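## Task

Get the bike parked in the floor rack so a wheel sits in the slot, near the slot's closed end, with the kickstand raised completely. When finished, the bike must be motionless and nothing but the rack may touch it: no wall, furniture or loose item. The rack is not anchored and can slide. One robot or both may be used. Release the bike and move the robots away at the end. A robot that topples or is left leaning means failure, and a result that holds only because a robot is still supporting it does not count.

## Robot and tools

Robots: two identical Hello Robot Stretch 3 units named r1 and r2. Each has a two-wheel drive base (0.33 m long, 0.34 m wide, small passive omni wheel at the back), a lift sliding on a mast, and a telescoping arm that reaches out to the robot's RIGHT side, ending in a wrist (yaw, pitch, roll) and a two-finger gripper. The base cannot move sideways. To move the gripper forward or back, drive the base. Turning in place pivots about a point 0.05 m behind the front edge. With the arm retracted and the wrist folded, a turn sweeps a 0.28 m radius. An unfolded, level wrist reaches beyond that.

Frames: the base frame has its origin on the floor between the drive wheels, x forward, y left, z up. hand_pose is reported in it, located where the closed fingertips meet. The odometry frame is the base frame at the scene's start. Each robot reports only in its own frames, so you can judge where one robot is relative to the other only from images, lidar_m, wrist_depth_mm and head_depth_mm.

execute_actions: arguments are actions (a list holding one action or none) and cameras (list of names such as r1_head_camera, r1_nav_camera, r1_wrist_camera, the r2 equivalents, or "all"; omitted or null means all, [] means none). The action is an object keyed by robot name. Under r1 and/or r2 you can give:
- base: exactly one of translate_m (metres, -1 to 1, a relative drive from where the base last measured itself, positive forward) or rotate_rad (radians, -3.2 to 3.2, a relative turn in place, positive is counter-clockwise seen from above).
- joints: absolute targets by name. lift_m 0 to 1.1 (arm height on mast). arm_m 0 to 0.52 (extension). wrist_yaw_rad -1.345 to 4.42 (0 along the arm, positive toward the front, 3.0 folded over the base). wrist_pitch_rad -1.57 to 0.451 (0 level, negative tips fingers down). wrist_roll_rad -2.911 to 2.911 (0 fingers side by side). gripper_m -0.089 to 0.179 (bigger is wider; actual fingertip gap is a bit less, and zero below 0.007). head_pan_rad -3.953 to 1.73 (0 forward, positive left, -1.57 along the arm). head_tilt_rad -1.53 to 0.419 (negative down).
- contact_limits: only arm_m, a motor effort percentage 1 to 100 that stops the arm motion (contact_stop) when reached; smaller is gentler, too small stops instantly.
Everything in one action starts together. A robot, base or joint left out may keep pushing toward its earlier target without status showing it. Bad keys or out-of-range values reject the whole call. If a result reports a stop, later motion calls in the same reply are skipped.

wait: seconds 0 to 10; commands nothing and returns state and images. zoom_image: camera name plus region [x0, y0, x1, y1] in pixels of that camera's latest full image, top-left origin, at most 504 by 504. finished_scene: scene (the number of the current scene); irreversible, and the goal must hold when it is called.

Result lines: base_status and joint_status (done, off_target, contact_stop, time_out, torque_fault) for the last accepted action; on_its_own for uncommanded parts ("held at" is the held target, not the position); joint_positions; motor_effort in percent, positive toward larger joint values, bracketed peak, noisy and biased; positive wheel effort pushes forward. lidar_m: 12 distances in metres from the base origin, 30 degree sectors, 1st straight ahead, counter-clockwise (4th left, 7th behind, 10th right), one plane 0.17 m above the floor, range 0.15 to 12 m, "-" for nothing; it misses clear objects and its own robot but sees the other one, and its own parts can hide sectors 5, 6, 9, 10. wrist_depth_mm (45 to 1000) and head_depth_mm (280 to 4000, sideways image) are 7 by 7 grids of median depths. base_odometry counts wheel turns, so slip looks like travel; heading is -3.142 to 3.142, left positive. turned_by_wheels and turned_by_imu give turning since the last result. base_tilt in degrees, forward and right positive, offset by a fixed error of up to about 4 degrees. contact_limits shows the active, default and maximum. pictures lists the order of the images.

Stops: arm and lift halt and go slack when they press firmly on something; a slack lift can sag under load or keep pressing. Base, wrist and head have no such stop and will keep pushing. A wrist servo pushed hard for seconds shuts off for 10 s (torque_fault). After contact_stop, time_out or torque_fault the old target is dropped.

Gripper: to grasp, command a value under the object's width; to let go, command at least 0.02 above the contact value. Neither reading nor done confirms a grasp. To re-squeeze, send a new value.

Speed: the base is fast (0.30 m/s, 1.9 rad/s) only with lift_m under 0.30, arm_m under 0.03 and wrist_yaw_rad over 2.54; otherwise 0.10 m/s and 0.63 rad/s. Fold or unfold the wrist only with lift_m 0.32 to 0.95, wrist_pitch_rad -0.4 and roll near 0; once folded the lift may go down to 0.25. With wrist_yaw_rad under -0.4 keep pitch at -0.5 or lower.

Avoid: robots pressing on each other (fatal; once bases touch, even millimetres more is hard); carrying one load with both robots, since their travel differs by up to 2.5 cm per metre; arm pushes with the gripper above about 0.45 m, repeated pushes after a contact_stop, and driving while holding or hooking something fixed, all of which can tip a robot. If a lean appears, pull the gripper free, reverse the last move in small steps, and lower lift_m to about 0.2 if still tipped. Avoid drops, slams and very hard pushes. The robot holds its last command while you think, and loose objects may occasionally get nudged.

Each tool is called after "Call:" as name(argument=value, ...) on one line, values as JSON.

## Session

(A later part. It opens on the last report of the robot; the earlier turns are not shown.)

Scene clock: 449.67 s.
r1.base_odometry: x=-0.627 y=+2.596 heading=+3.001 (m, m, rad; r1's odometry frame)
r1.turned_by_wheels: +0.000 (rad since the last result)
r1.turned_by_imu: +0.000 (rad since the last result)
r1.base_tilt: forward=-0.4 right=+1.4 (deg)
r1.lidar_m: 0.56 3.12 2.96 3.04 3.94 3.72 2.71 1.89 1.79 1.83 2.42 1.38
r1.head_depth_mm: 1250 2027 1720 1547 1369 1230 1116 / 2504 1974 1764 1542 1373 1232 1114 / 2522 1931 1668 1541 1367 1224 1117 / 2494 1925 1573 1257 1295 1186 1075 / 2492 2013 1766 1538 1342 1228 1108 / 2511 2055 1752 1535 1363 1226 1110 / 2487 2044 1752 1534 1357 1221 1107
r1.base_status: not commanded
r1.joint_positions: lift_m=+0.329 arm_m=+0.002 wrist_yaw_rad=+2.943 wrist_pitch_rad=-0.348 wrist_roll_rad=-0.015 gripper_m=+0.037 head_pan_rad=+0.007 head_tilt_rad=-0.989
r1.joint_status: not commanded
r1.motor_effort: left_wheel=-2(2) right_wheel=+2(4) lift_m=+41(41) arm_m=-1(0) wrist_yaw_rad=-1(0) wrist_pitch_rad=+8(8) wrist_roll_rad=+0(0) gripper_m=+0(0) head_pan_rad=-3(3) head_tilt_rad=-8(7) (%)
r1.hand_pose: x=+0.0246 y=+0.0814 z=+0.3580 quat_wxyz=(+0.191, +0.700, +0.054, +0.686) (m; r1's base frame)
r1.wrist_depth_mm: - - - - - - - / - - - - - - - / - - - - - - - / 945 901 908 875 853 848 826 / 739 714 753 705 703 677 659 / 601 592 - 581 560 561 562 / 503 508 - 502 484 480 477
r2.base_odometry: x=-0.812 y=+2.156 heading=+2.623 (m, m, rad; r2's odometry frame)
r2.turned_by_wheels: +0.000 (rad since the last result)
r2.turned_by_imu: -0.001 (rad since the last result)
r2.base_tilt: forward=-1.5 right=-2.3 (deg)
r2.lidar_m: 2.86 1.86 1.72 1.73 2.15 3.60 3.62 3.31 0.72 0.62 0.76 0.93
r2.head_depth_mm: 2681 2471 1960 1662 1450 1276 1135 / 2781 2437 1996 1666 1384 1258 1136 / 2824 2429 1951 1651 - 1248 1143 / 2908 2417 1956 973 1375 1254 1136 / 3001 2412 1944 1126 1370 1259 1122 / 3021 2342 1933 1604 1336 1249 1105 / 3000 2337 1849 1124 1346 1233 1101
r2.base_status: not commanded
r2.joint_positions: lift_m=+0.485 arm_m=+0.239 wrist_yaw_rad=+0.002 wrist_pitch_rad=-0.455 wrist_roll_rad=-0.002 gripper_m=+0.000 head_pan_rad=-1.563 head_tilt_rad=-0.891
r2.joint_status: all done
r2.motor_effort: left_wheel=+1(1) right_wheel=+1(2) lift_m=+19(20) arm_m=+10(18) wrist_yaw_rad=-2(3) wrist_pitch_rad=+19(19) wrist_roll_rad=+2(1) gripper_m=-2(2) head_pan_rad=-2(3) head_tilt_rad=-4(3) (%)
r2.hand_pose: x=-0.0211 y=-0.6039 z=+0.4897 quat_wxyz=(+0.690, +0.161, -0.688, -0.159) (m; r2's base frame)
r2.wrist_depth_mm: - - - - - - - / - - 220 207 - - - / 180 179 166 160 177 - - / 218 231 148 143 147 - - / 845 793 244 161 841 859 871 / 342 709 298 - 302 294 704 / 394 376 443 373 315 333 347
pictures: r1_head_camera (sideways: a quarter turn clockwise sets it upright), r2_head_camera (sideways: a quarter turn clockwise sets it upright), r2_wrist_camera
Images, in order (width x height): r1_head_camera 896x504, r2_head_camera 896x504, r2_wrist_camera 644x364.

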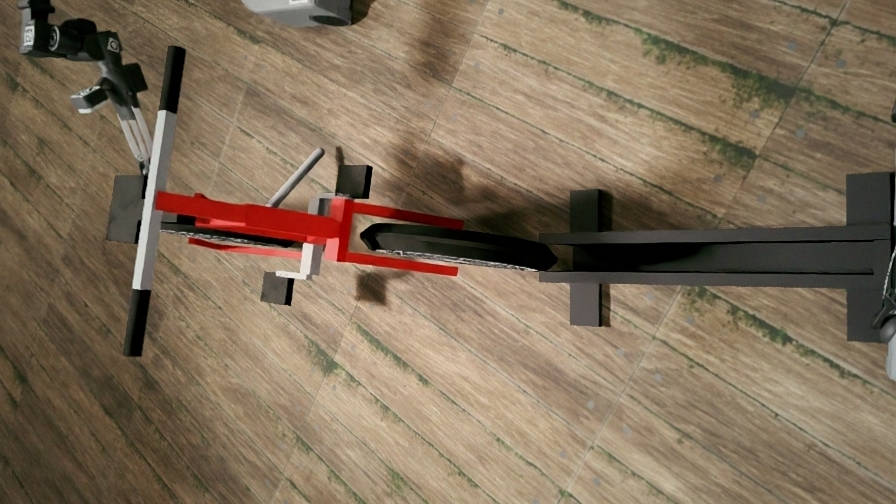

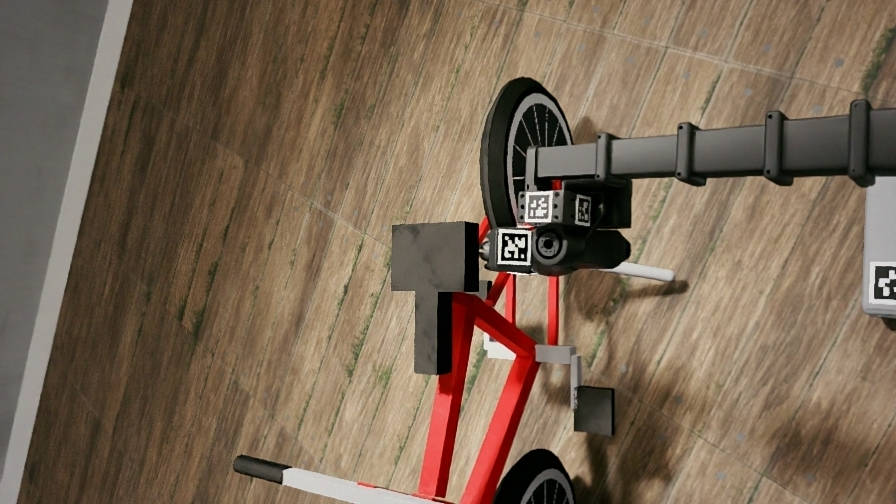

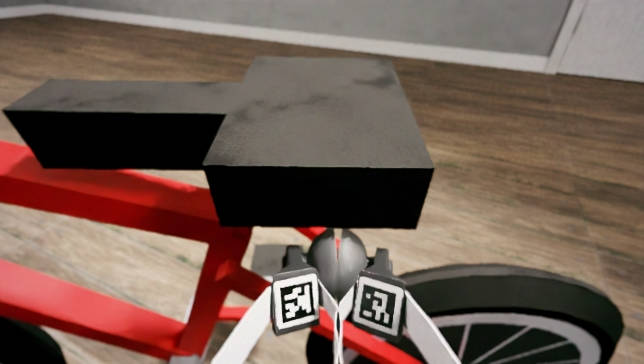

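Call:
execute_actions(actions=[{"r2": {"joints": {"lift_m": 0.505, "arm_m": 0.265}}}], cameras=["r1_head_camera", "r2_wrist_camera"])

Call:
execute_actions(actions=[{"r1": {"base": {"translate_m": 0.12}}}], cameras=["r1_head_camera", "r2_wrist_camera"])

Scene clock: 457.33 s.
r1.base_odometry: x=-0.627 y=+2.596 heading=+3.001 (m, m, rad; r1's odometry frame)
r1.turned_by_wheels: +0.000 (rad since the last result)
r1.turned_by_imu: +0.000 (rad since the last result)
r1.base_tilt: forward=-0.4 right=+1.4 (deg)
r1.lidar_m: 0.56 3.13 2.96 3.03 3.92 3.72 2.71 1.90 1.80 1.84 2.41 1.38
r1.head_depth_mm: 1232 2083 1720 1550 1368 1227 1114 / 2506 2031 1763 1546 1364 1225 1118 / 2525 1980 1739 1539 1365 1227 1116 / 2509 1924 1500 1279 1293 1186 1075 / 2501 2009 1733 1537 1343 1225 1112 / 2488 2069 1757 1533 1366 1225 1112 / 2464 2068 1754 1535 1355 1228 1109
r1.base_status: not commanded
r1.joint_positions: lift_m=+0.329 arm_m=+0.002 wrist_yaw_rad=+2.943 wrist_pitch_rad=-0.348 wrist_roll_rad=-0.015 gripper_m=+0.037 head_pan_rad=+0.007 head_tilt_rad=-0.989
r1.joint_status: not commanded
r1.motor_effort: left_wheel=-1(2) right_wheel=+2(2) lift_m=+41(41) arm_m=+0(0) wrist_yaw_rad=-1(1) wrist_pitch_rad=+7(7) wrist_roll_rad=+0(0) gripper_m=+0(1) head_pan_rad=-3(3) head_tilt_rad=-6(8) (%)
r1.hand_pose: x=+0.0246 y=+0.0814 z=+0.3580 quat_wxyz=(+0.191, +0.700, +0.054, +0.686) (m; r1's base frame)
r1.wrist_depth_mm: - - - - - - - / - - - - - - - / - - - - - - - / 928 905 875 885 852 845 819 / 737 722 730 704 695 673 662 / 603 594 - 572 548 567 555 / 510 508 - 507 490 486 475
r2.base_odometry: x=-0.812 y=+2.156 heading=+2.623 (m, m, rad; r2's odometry frame)
r2.turned_by_wheels: +0.000 (rad since the last result)
r2.turned_by_imu: -0.001 (rad since the last result)
r2.base_tilt: forward=-1.4 right=-2.2 (deg)
r2.lidar_m: 2.84 1.87 1.71 1.73 2.15 3.58 3.63 3.31 0.74 0.62 0.78 0.94
r2.head_depth_mm: 2666 2469 1977 1673 1448 1285 1135 / 2791 2440 1988 1668 1386 1266 1134 / 2889 2409 1974 1671 - 1258 1136 / 2939 2398 1943 985 1374 1258 1140 / 2984 2390 1921 1131 1389 1248 1123 / 3009 2352 1929 1576 1365 1242 1107 / 3008 2343 1862 1153 1346 1229 1103
r2.base_status: not commanded
r2.joint_positions: lift_m=+0.505 arm_m=+0.265 wrist_yaw_rad=+0.002 wrist_pitch_rad=-0.421 wrist_roll_rad=-0.002 gripper_m=+0.000 head_pan_rad=-1.563 head_tilt_rad=-0.891
r2.joint_status: all done
r2.motor_effort: left_wheel=+1(1) right_wheel=-1(0) lift_m=+30(33) arm_m=+7(11) wrist_yaw_rad=-1(2) wrist_pitch_rad=+7(37) wrist_roll_rad=+1(2) gripper_m=-2(2) head_pan_rad=-2(2) head_tilt_rad=-3(3) (%)
r2.hand_pose: x=-0.0211 y=-0.6336 z=+0.5167 quat_wxyz=(+0.692, +0.149, -0.690, -0.147) (m; r2's base frame)
r2.wrist_depth_mm: - - - - - - - / - - - - - - - / - 211 213 215 - - - / 234 211 180 164 182 - - / 857 251 251 171 854 921 920 / 766 756 286 - 768 768 783 / 338 398 348 330 315 307 324
pictures: r1_head_camera (sideways: a quarter turn clockwise sets it upright), r2_wrist_camera
Images, in order (width x height): r1_head_camera 896x504, r2_wrist_camera 644x364.

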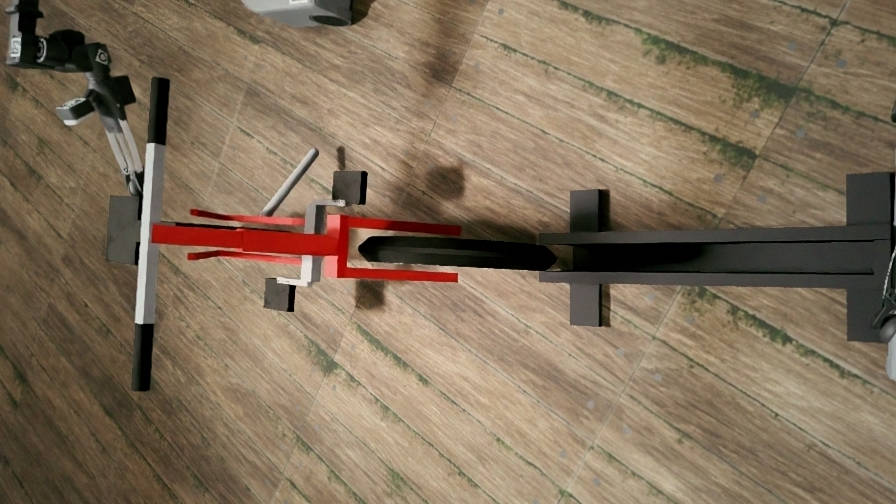

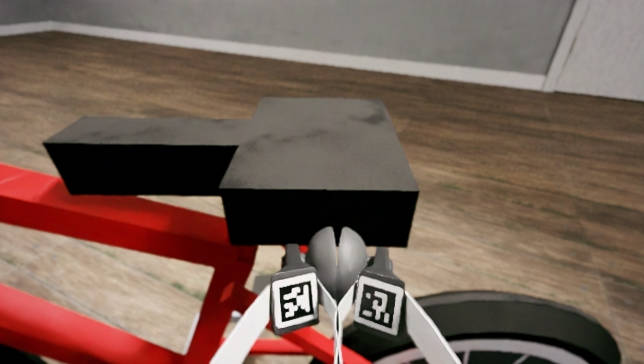

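Scene clock: 460.23 s.
r1.base_odometry: x=-0.746 y=+2.612 heading=+3.001 (m, m, rad; r1's odometry frame)
r1.turned_by_wheels: +0.000 (rad since the last result)
r1.turned_by_imu: +0.001 (rad since the last result)
r1.base_tilt: forward=-0.5 right=+1.4 (deg)
r1.lidar_m: 0.51 3.05 2.90 2.98 3.90 3.83 2.79 1.95 1.85 1.90 2.49 1.28
r1.head_depth_mm: 2290 2036 1774 1544 1371 1228 1116 / 2509 1938 1769 1548 1369 1229 1113 / 2521 1977 1724 1544 1371 1224 1112 / 2471 1552 1467 1213 1217 1184 1074 / 2502 2019 1725 1529 1344 1221 1111 / 2487 2017 1748 1532 1356 1226 1109 / 2500 2065 1752 1536 1360 1227 1111
r1.base_status: done
r1.joint_positions: lift_m=+0.329 arm_m=+0.002 wrist_yaw_rad=+2.943 wrist_pitch_rad=-0.348 wrist_roll_rad=-0.015 gripper_m=+0.037 head_pan_rad=+0.007 head_tilt_rad=-0.989
r1.joint_status: not commanded
r1.motor_effort: left_wheel=+5(20) right_wheel=+5(10) lift_m=+41(41) arm_m=+0(0) wrist_yaw_rad=-1(1) wrist_pitch_rad=+8(8) wrist_roll_rad=-1(0) gripper_m=+1(0) head_pan_rad=-4(3) head_tilt_rad=-7(7) (%)
r1.hand_pose: x=+0.0246 y=+0.0814 z=+0.3580 quat_wxyz=(+0.191, +0.700, +0.054, +0.686) (m; r1's base frame)
r1.wrist_depth_mm: - - - - - - - / - - - - - - - / - - - - - - - / 928 896 887 880 866 850 827 / 730 718 749 705 697 674 661 / 610 589 - 581 550 564 554 / 510 511 - 505 490 482 471
r2.base_odometry: x=-0.812 y=+2.156 heading=+2.623 (m, m, rad; r2's odometry frame)
r2.turned_by_wheels: +0.000 (rad since the last result)
r2.turned_by_imu: -0.001 (rad since the last result)
r2.base_tilt: forward=-1.4 right=-2.3 (deg)
r2.lidar_m: 2.84 1.86 1.72 1.73 2.16 3.60 3.62 3.31 0.74 0.63 0.75 1.28
r2.head_depth_mm: 2706 2490 2017 1671 1425 1277 1131 / 2777 2469 1984 1663 1359 1274 1130 / 2835 2406 1969 1172 - 1257 1144 / 2902 2380 1941 1016 1380 1258 1139 / 2991 2391 1937 1303 1377 1256 1115 / 3069 2344 1885 1524 1384 1237 1111 / 3032 2324 1904 1078 1329 1243 1104
r2.base_status: not commanded
r2.joint_positions: lift_m=+0.505 arm_m=+0.265 wrist_yaw_rad=-0.002 wrist_pitch_rad=-0.419 wrist_roll_rad=-0.002 gripper_m=+0.000 head_pan_rad=-1.563 head_tilt_rad=-0.891
r2.joint_status: not commanded
r2.motor_effort: left_wheel=+1(1) right_wheel=+0(2) lift_m=+30(31) arm_m=+6(7) wrist_yaw_rad=+3(4) wrist_pitch_rad=+6(8) wrist_roll_rad=+2(1) gripper_m=-2(2) head_pan_rad=-3(1) head_tilt_rad=-3(3) (%)
r2.hand_pose: x=-0.0221 y=-0.6339 z=+0.5172 quat_wxyz=(+0.692, +0.146, -0.691, -0.148) (m; r2's base frame)
r2.wrist_depth_mm: - - - - - - - / - - - - - - - / - - 215 217 218 - - / 228 241 212 206 166 166 - / 876 246 251 251 176 180 941 / 327 759 763 - 777 783 777 / 330 349 384 630 320 313 308
pictures: r1_head_camera (sideways: a quarter turn clockwise sets it upright), r2_wrist_camera
Images, in order (width x height): r1_head_camera 896x504, r2_wrist_camera 644x364.

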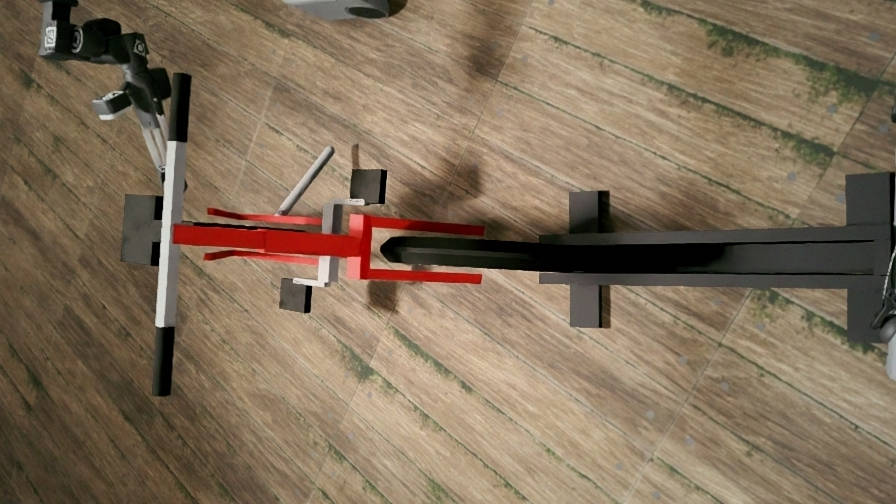

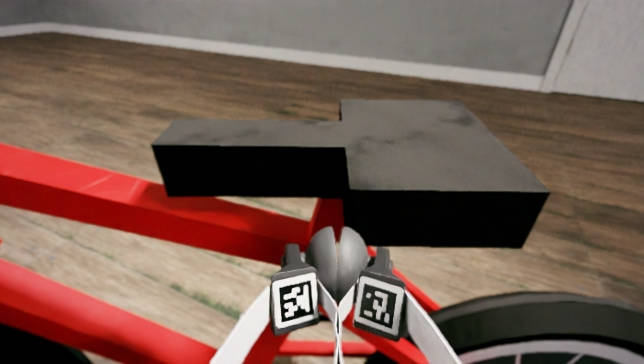

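Call:
execute_actions(actions=[{"r2": {"base": {"translate_m": -0.48}, "joints": {"arm_m": 0.12}}}], cameras=[])

Call:
execute_actions(actions=[{"r2": {"joints": {"arm_m": 0.52, "lift_m": 0.12, "wrist_pitch_rad": -0.2}}}], cameras=["r1_head_camera", "r2_head_camera"])

Scene clock: 497.10 s.
r1.base_odometry: x=-0.746 y=+2.612 heading=+3.001 (m, m, rad; r1's odometry frame)
r1.turned_by_wheels: +0.000 (rad since the last result)
r1.turned_by_imu: -0.001 (rad since the last result)
r1.base_tilt: forward=-0.4 right=+1.4 (deg)
r1.lidar_m: 0.51 3.06 2.91 2.99 3.92 3.84 2.79 1.95 1.85 1.90 2.49 1.72
r1.head_depth_mm: 2381 2028 1785 1542 1367 1227 1115 / 2431 2032 1768 1540 1369 1231 1115 / 2520 1973 1734 1548 1369 1230 1112 / 2523 1554 1465 1211 1220 1184 1078 / 2500 2013 1724 1529 1349 1227 1113 / 2506 2015 1765 1528 1363 1217 1113 / 2485 2055 1754 1529 1360 1227 1105
r1.base_status: not commanded
r1.joint_positions: lift_m=+0.329 arm_m=+0.002 wrist_yaw_rad=+2.943 wrist_pitch_rad=-0.348 wrist_roll_rad=-0.015 gripper_m=+0.037 head_pan_rad=+0.007 head_tilt_rad=-0.989
r1.joint_status: not commanded
r1.motor_effort: left_wheel=+5(5) right_wheel=+4(5) lift_m=+41(41) arm_m=+0(0) wrist_yaw_rad=-1(0) wrist_pitch_rad=+7(8) wrist_roll_rad=+0(1) gripper_m=+0(1) head_pan_rad=-3(3) head_tilt_rad=-8(7) (%)
r1.hand_pose: x=+0.0246 y=+0.0814 z=+0.3580 quat_wxyz=(+0.191, +0.700, +0.054, +0.686) (m; r1's base frame)
r1.wrist_depth_mm: - - - - - - - / - - - - - - - / - - - - - - - / 920 905 899 896 872 846 812 / 733 713 753 686 701 670 649 / 601 601 - 575 547 565 554 / 516 508 - 506 490 484 475
r2.base_odometry: x=-0.395 y=+1.919 heading=+2.623 (m, m, rad; r2's odometry frame)
r2.turned_by_wheels: +0.000 (rad since the last result)
r2.turned_by_imu: +0.000 (rad since the last result)
r2.base_tilt: forward=-1.5 right=-2.3 (deg)
r2.lidar_m: 3.14 2.06 1.89 1.92 2.38 3.14 3.19 3.13 2.85 0.72 0.74 1.04
r2.head_depth_mm: 2527 2474 1997 1670 1433 1270 1133 / 2655 2470 1985 1664 1444 1278 1145 / 2702 2435 1972 1657 1448 - 1140 / 2819 2407 1953 1647 1484 1215 1140 / 2875 2399 1948 1652 1374 1250 1120 / 2933 2327 1952 1613 1355 1231 1116 / 3026 2321 1908 1510 1350 1230 1105
r2.base_status: done
r2.joint_positions: lift_m=+0.505 arm_m=+0.120 wrist_yaw_rad=-0.002 wrist_pitch_rad=-0.418 wrist_roll_rad=-0.002 gripper_m=+0.000 head_pan_rad=-1.563 head_tilt_rad=-0.891
r2.joint_status: all done
r2.motor_effort: left_wheel=+1(2) right_wheel=+0(4) lift_m=+30(30) arm_m=-6(6) wrist_yaw_rad=+2(2) wrist_pitch_rad=+6(6) wrist_roll_rad=+1(2) gripper_m=-2(2) head_pan_rad=-2(2) head_tilt_rad=-3(3) (%)
r2.hand_pose: x=-0.0220 y=-0.4898 z=+0.5173 quat_wxyz=(+0.692, +0.146, -0.691, -0.148) (m; r2's base frame)
r2.wrist_depth_mm: - - - - - - - / - - - - - - - / - - - - - - - / - - - - - - - / 581 464 471 981 942 927 937 / 717 510 523 - 772 786 781 / 645 631 627 651 647 669 674
pictures: none
No camera images: the call's "cameras" was empty. Leave "cameras" out to get every camera's image.

Scene clock: 501.43 s.
r1.base_odometry: x=-0.746 y=+2.612 heading=+3.001 (m, m, rad; r1's odometry frame)
r1.turned_by_wheels: +0.000 (rad since the last result)
r1.turned_by_imu: +0.000 (rad since the last result)
r1.base_tilt: forward=-0.4 right=+1.4 (deg)
r1.lidar_m: 0.51 3.07 2.91 2.98 3.92 3.83 2.79 1.95 1.85 1.90 2.50 1.72
r1.head_depth_mm: 2522 2048 1772 1551 1368 1226 1113 / 2525 2034 1770 1540 1366 1225 1110 / 2500 1985 1723 1537 1365 1226 1113 / 2503 1549 1453 1208 1220 1186 1073 / 2483 2019 1737 1535 1346 1229 1110 / 2487 2012 1765 1534 1360 1228 1112 / 2489 2056 1760 1524 1355 1224 1109
r1.base_status: not commanded
r1.joint_positions: lift_m=+0.329 arm_m=+0.002 wrist_yaw_rad=+2.943 wrist_pitch_rad=-0.348 wrist_roll_rad=-0.015 gripper_m=+0.037 head_pan_rad=+0.007 head_tilt_rad=-0.989
r1.joint_status: not commanded
r1.motor_effort: left_wheel=+5(5) right_wheel=+5(5) lift_m=+41(41) arm_m=+0(0) wrist_yaw_rad=+0(1) wrist_pitch_rad=+8(7) wrist_roll_rad=+0(0) gripper_m=+1(1) head_pan_rad=-3(3) head_tilt_rad=-8(7) (%)
r1.hand_pose: x=+0.0246 y=+0.0814 z=+0.3580 quat_wxyz=(+0.191, +0.700, +0.054, +0.686) (m; r1's base frame)
r1.wrist_depth_mm: - - - - - - - / - - - - - - - / - - - - - - - / 983 908 882 878 853 837 828 / 730 736 733 687 699 672 659 / 610 601 - 581 549 567 551 / 511 512 - 512 491 475 478
r2.base_odometry: x=-0.395 y=+1.919 heading=+2.623 (m, m, rad; r2's odometry frame)
r2.turned_by_wheels: +0.000 (rad since the last result)
r2.turned_by_imu: -0.001 (rad since the last result)
r2.base_tilt: forward=-1.4 right=-2.3 (deg)
r2.lidar_m: 3.17 2.06 1.89 1.91 2.38 3.15 3.18 3.13 2.85 0.73 0.74 1.04
r2.head_depth_mm: 2537 2515 2011 1687 1444 1272 1132 / 2613 2451 1974 1672 1448 1280 1123 / 2738 2419 1979 1662 1443 1258 1139 / 2845 2396 1943 1668 1390 1256 1137 / 2878 2384 1933 1637 1368 1255 1114 / 2971 2349 1944 1622 1351 1248 1117 / 3049 2325 1928 1510 1351 1240 1107
r2.base_status: not commanded
r2.joint_positions: lift_m=+0.120 arm_m=+0.519 wrist_yaw_rad=-0.002 wrist_pitch_rad=-0.219 wrist_roll_rad=-0.002 gripper_m=+0.000 head_pan_rad=-1.563 head_tilt_rad=-0.891
r2.joint_status: all done
r2.motor_effort: left_wheel=+1(1) right_wheel=-1(0) lift_m=+18(28) arm_m=+7(6) wrist_yaw_rad=+2(2) wrist_pitch_rad=+6(7) wrist_roll_rad=+1(1) gripper_m=-2(2) head_pan_rad=-2(2) head_tilt_rad=-3(3) (%)
r2.hand_pose: x=-0.0219 y=-0.9090 z=+0.1798 quat_wxyz=(+0.704, +0.077, -0.702, -0.078) (m; r2's base frame)
r2.wrist_depth_mm: - - - - - - - / - - - - - - - / - - - - - - - / 709 716 735 744 754 763 764 / 511 514 521 554 534 538 546 / 396 401 405 - 413 416 419 / 330 329 330 323 322 340 341
pictures: r1_head_camera (sideways: a quarter turn clockwise sets it upright), r2_head_camera (sideways: a quarter turn clockwise sets it upright)
Images, in order (width x height): r1_head_camera 896x504, r2_head_camera 896x504.

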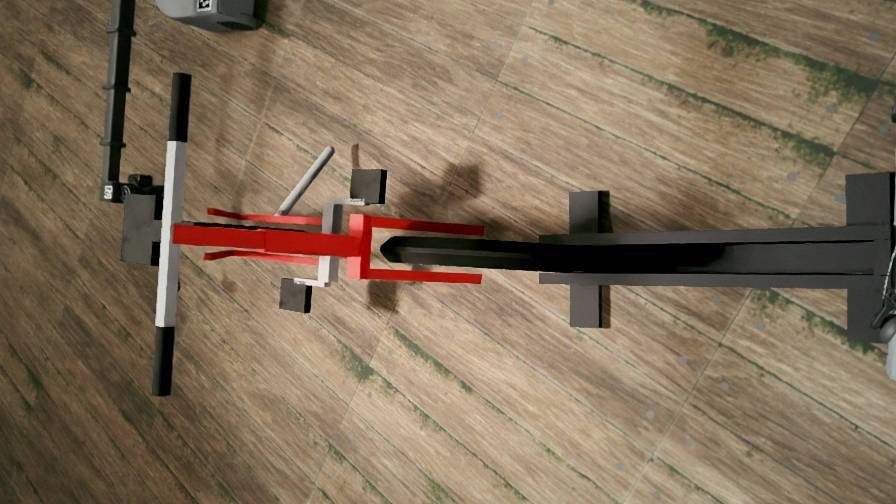

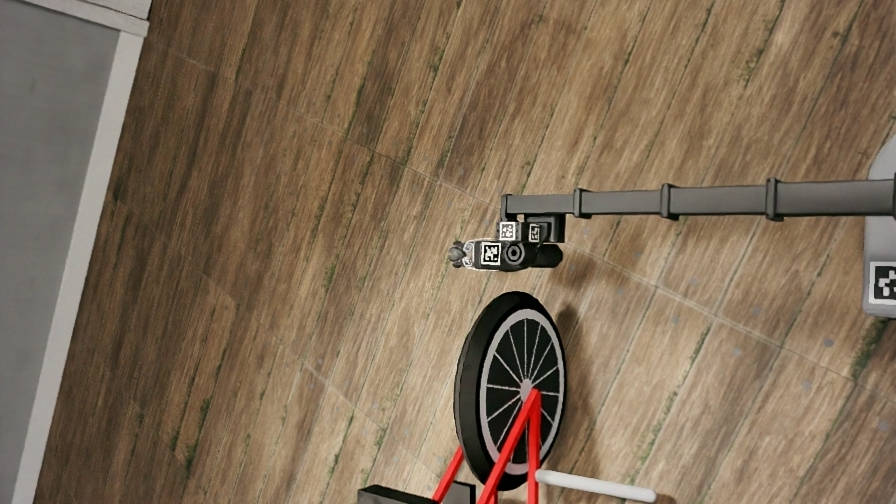

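Call:
execute_actions(actions=[{"r2": {"base": {"translate_m": 0.04}}, "r1": {"base": {"translate_m": 0.15}}}], cameras=["r1_head_camera", "r2_head_camera"])

Scene clock: 513.37 s.
r1.base_odometry: x=-0.894 y=+2.633 heading=+3.001 (m, m, rad; r1's odometry frame)
r1.turned_by_wheels: +0.000 (rad since the last result)
r1.turned_by_imu: +0.001 (rad since the last result)
r1.base_tilt: forward=-0.4 right=+1.4 (deg)
r1.lidar_m: 0.38 2.99 2.84 2.91 3.83 3.97 2.89 2.03 1.92 1.96 2.58 1.55
r1.head_depth_mm: 2535 1983 1770 1542 1369 1231 1113 / 2523 2017 1767 1539 1372 1228 1110 / 2489 1923 1765 1511 1366 1229 1115 / 2492 1203 1737 1110 1192 1186 1075 / 2488 2076 1774 1542 1359 1226 1111 / 2493 2054 1754 1538 1363 1222 1112 / 2479 2058 1756 1535 1366 1219 1112
r1.base_status: done
r1.joint_positions: lift_m=+0.329 arm_m=+0.002 wrist_yaw_rad=+2.943 wrist_pitch_rad=-0.348 wrist_roll_rad=-0.015 gripper_m=+0.037 head_pan_rad=+0.007 head_tilt_rad=-0.989
r1.joint_status: not commanded
r1.motor_effort: left_wheel=+16(30) right_wheel=+8(14) lift_m=+41(41) arm_m=+0(1) wrist_yaw_rad=-1(0) wrist_pitch_rad=+7(8) wrist_roll_rad=+0(0) gripper_m=+0(0) head_pan_rad=-3(4) head_tilt_rad=-7(7) (%)
r1.hand_pose: x=+0.0246 y=+0.0814 z=+0.3580 quat_wxyz=(+0.191, +0.700, +0.054, +0.686) (m; r1's base frame)
r1.wrist_depth_mm: - - - - - - - / - - - - - - - / - - - - - - - / 926 886 903 868 864 842 836 / 738 727 736 690 697 670 667 / 603 590 - 564 549 557 554 / 517 503 - 508 483 482 475
r2.base_odometry: x=-0.429 y=+1.938 heading=+2.622 (m, m, rad; r2's odometry frame)
r2.turned_by_wheels: -0.001 (rad since the last result)
r2.turned_by_imu: -0.009 (rad since the last result)
r2.base_tilt: forward=-1.4 right=-2.3 (deg)
r2.lidar_m: 3.15 2.05 1.88 1.89 2.35 3.18 3.22 3.16 2.86 0.72 0.71 0.99
r2.head_depth_mm: 2522 2474 1985 1673 1451 1270 1135 / 2610 2455 1977 1668 1434 1267 1128 / 2777 2407 1981 1657 1443 1257 1141 / 2838 2369 1950 1686 1393 1256 1133 / 2882 2386 1952 1641 1363 1251 1116 / 2933 2333 1939 1628 1348 1240 1115 / 3027 2334 1900 1321 1348 1238 1103
r2.base_status: done
r2.joint_positions: lift_m=+0.120 arm_m=+0.520 wrist_yaw_rad=-0.087 wrist_pitch_rad=-0.204 wrist_roll_rad=+0.007 gripper_m=+0.000 head_pan_rad=-1.564 head_tilt_rad=-0.891
r2.joint_status: not commanded
r2.on_its_own: wrist_yaw_rad is held at -0.062, not at your +0.000, by its stall guard, which is still easing; right_wheel is at rest, and its effort (+37) is outside its rest range (-18 to +18)
r2.motor_effort: left_wheel=-16(30) right_wheel=+37(58) lift_m=+22(22) arm_m=+0(7) wrist_yaw_rad=+29(51) wrist_pitch_rad=+1(11) wrist_roll_rad=-2(2) gripper_m=-3(2) head_pan_rad=-2(2) head_tilt_rad=-4(3) (%)
r2.hand_pose: x=-0.0429 y=-0.9096 z=+0.1834 quat_wxyz=(+0.697, +0.041, -0.708, -0.103) (m; r2's base frame)
r2.wrist_depth_mm: - - - - - - - / - - - - - - - / - - - - - - - / 748 760 764 772 775 792 812 / 534 531 544 577 557 552 558 / 412 412 420 - 422 425 428 / 335 336 335 328 327 343 344
pictures: r1_head_camera (sideways: a quarter turn clockwise sets it upright), r2_head_camera (sideways: a quarter turn clockwise sets it upright)
Images, in order (width x height): r1_head_camera 896x504, r2_head_camera 896x504.

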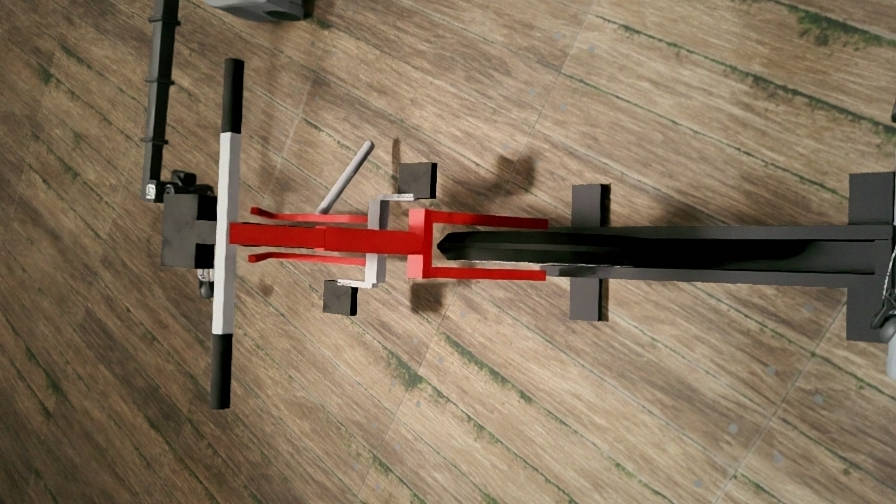

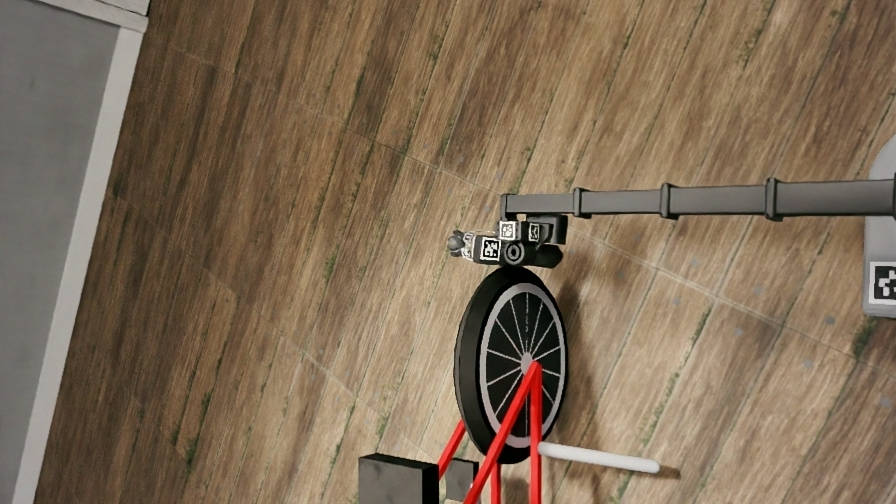

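Call:
execute_actions(actions=[{"r1": {"base": {"translate_m": 0.15}}}], cameras=["r1_head_camera"])

Scene clock: 519.43 s.
r1.base_odometry: x=-1.043 y=+2.654 heading=+3.001 (m, m, rad; r1's odometry frame)
r1.turned_by_wheels: +0.000 (rad since the last result)
r1.turned_by_imu: +0.000 (rad since the last result)
r1.base_tilt: forward=-0.4 right=+1.3 (deg)
r1.lidar_m: 0.23 2.93 2.77 2.85 3.75 4.10 2.98 2.09 1.98 2.03 2.68 1.42
r1.head_depth_mm: 2504 1989 1736 1545 1372 1231 1115 / 2511 2026 1704 1545 1366 1227 1113 / 2487 2034 1692 1491 1343 1224 1112 / 2502 2063 1107 1306 1086 1096 1074 / 2490 2061 1731 1521 1362 1232 1108 / 2490 2061 1715 1543 1365 1220 1115 / 2505 2048 1755 1530 1352 1226 1110
r1.base_status: done
r1.joint_positions: lift_m=+0.329 arm_m=+0.002 wrist_yaw_rad=+2.943 wrist_pitch_rad=-0.348 wrist_roll_rad=-0.015 gripper_m=+0.037 head_pan_rad=+0.007 head_tilt_rad=-0.989
r1.joint_status: not commanded
r1.motor_effort: left_wheel=+7(22) right_wheel=+13(18) lift_m=+41(42) arm_m=+0(0) wrist_yaw_rad=-1(1) wrist_pitch_rad=+7(8) wrist_roll_rad=+0(0) gripper_m=+1(1) head_pan_rad=-3(3) head_tilt_rad=-6(7) (%)
r1.hand_pose: x=+0.0246 y=+0.0814 z=+0.3580 quat_wxyz=(+0.191, +0.700, +0.054, +0.686) (m; r1's base frame)
r1.wrist_depth_mm: - - - - - - - / - - - - - - - / - - - - - - - / 941 883 887 865 863 848 822 / 748 723 742 690 686 674 666 / 606 592 - 575 554 558 554 / 511 521 - 508 486 480 469
r2.base_odometry: x=-0.429 y=+1.938 heading=+2.623 (m, m, rad; r2's odometry frame)
r2.turned_by_wheels: +0.001 (rad since the last result)
r2.turned_by_imu: +0.000 (rad since the last result)
r2.base_tilt: forward=-1.4 right=-2.3 (deg)
r2.lidar_m: 3.14 2.05 1.88 1.90 2.35 3.19 3.22 3.14 2.86 0.72 0.70 0.98
r2.head_depth_mm: 2506 2478 2010 1687 1448 1267 1140 / 2633 2462 1998 1659 1451 1261 1127 / 2774 2410 1977 1659 1429 1260 1139 / 2785 2398 1937 1685 1373 1252 1141 / 2851 2347 1950 1637 1361 1250 1124 / 2941 2353 1932 1621 1360 1246 1114 / 2980 2335 1889 1281 1348 1236 1109
r2.base_status: not commanded
r2.joint_positions: lift_m=+0.120 arm_m=+0.520 wrist_yaw_rad=-0.123 wrist_pitch_rad=-0.214 wrist_roll_rad=+0.002 gripper_m=+0.000 head_pan_rad=-1.564 head_tilt_rad=-0.891
r2.joint_status: not commanded
r2.on_its_own: wrist_yaw_rad is held at -0.104, not at your +0.000, by its stall guard, which is not easing now; right_wheel is at rest, and its effort (+23) is outside its rest range (-18 to +18); wrist_yaw_rad is at rest, and its effort (+21) is outside its rest range (-12 to +12)
r2.motor_effort: left_wheel=-10(13) right_wheel=+23(30) lift_m=+22(22) arm_m=+0(0) wrist_yaw_rad=+21(23) wrist_pitch_rad=+4(5) wrist_roll_rad=+0(2) gripper_m=-2(3) head_pan_rad=-3(2) head_tilt_rad=-3(3) (%)
r2.hand_pose: x=-0.0515 y=-0.9080 z=+0.1810 quat_wxyz=(+0.697, +0.032, -0.707, -0.119) (m; r2's base frame)
r2.wrist_depth_mm: - - - - - - - / - - - - - - - / - - - - - - - / 731 724 748 747 759 771 777 / 524 524 531 569 540 541 547 / 405 407 408 - 417 417 425 / 331 331 334 324 325 340 343
pictures: r1_head_camera (sideways: a quarter turn clockwise sets it upright)
Images, in order (width x height): r1_head_camera 896x504.

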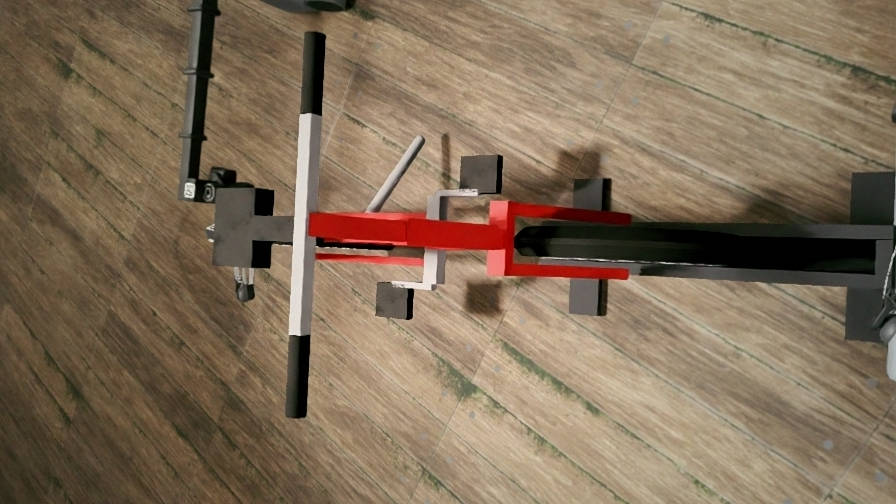

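Call:
execute_actions(actions=[{"r1": {"base": {"translate_m": 0.11}, "joints": {"head_tilt_rad": -1.4}}}], cameras=["r1_head_camera"])

Scene clock: 525.70 s.
r1.base_odometry: x=-1.152 y=+2.670 heading=+3.001 (m, m, rad; r1's odometry frame)
r1.turned_by_wheels: +0.000 (rad since the last result)
r1.turned_by_imu: +0.000 (rad since the last result)
r1.base_tilt: forward=-0.5 right=+1.4 (deg)
r1.lidar_m: 4.08 2.88 2.72 2.79 3.69 4.18 3.06 2.15 2.03 2.08 2.75 1.33
r1.head_depth_mm: 1438 1396 1336 1283 1243 1195 1156 / 1435 1391 1343 1290 1252 1185 1156 / 1429 1274 1321 1287 1246 - 1162 / 1197 1175 970 1014 1233 - 1155 / 1441 1388 1335 1289 1252 - - / 1453 1392 1345 1295 1246 - 1149 / 1460 1398 1348 1294 1247 1216 1156
r1.base_status: done
r1.joint_positions: lift_m=+0.329 arm_m=+0.002 wrist_yaw_rad=+2.943 wrist_pitch_rad=-0.348 wrist_roll_rad=-0.015 gripper_m=+0.037 head_pan_rad=+0.007 head_tilt_rad=-1.384
r1.joint_status: all done
r1.motor_effort: left_wheel=+9(15) right_wheel=+13(16) lift_m=+41(41) arm_m=+0(0) wrist_yaw_rad=-1(0) wrist_pitch_rad=+7(7) wrist_roll_rad=+0(0) gripper_m=+0(1) head_pan_rad=-3(3) head_tilt_rad=-9(45) (%)
r1.hand_pose: x=+0.0246 y=+0.0814 z=+0.3580 quat_wxyz=(+0.191, +0.700, +0.054, +0.686) (m; r1's base frame)
r1.wrist_depth_mm: - - - - - - - / - - - - - - - / - - - - - - - / 961 905 906 886 855 828 812 / 752 732 740 694 702 667 652 / 593 599 - 562 551 566 549 / 511 501 - 504 482 485 473
r2.base_odometry: x=-0.429 y=+1.938 heading=+2.623 (m, m, rad; r2's odometry frame)
r2.turned_by_wheels: +0.000 (rad since the last result)
r2.turned_by_imu: -0.001 (rad since the last result)
r2.base_tilt: forward=-1.6 right=-2.2 (deg)
r2.lidar_m: 3.17 2.05 1.88 1.89 2.35 3.19 3.22 3.15 2.86 0.72 0.70 0.98
r2.head_depth_mm: 2530 2492 2005 1676 1452 1269 1131 / 2606 2456 1980 1674 1436 1264 1127 / 2747 2446 1971 1646 1444 1262 1127 / 2820 2397 1967 1678 1376 1249 1141 / 2875 2363 1926 1635 1363 1249 1110 / 2943 2339 1931 1627 1360 1240 1112 / 3007 2314 1903 1281 1349 1225 1095
r2.base_status: not commanded
r2.joint_positions: lift_m=+0.120 arm_m=+0.520 wrist_yaw_rad=-0.123 wrist_pitch_rad=-0.213 wrist_roll_rad=+0.002 gripper_m=+0.000 head_pan_rad=-1.564 head_tilt_rad=-0.891
r2.joint_status: not commanded
r2.on_its_own: wrist_yaw_rad is held at -0.104, not at your +0.000, by its stall guard, which is not easing now; right_wheel is at rest, and its effort (+23) is outside its rest range (-18 to +18); wrist_yaw_rad is at rest, and its effort (+20) is outside its rest range (-12 to +12)
r2.motor_effort: left_wheel=-10(10) right_wheel=+23(23) lift_m=+22(22) arm_m=+0(1) wrist_yaw_rad=+20(21) wrist_pitch_rad=+4(5) wrist_roll_rad=+0(0) gripper_m=-2(2) head_pan_rad=-2(3) head_tilt_rad=-3(3) (%)
r2.hand_pose: x=-0.0515 y=-0.9080 z=+0.1811 quat_wxyz=(+0.697, +0.032, -0.707, -0.119) (m; r2's base frame)
r2.wrist_depth_mm: - - - - - - - / - - - - - - - / - - - - - - - / 731 740 742 755 761 766 778 / 519 520 519 563 531 542 551 / 404 407 409 - 412 421 422 / 332 334 335 324 326 340 344
pictures: r1_head_camera (sideways: a quarter turn clockwise sets it upright)
Images, in order (width x height): r1_head_camera 896x504.

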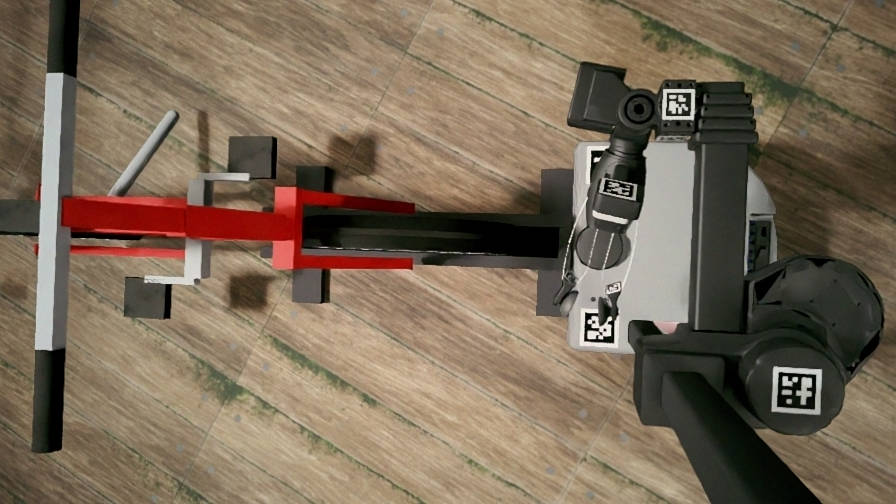

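Call:
zoom_image(camera="r1_head_camera", region=[440, 160, 620, 320])

Region (440, 160, 620, 320) of r1_head_camera's 896x504 image, scaled by 2.800, with more detail than that image has.

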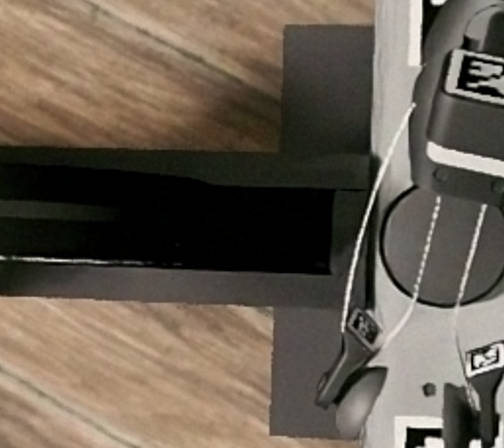

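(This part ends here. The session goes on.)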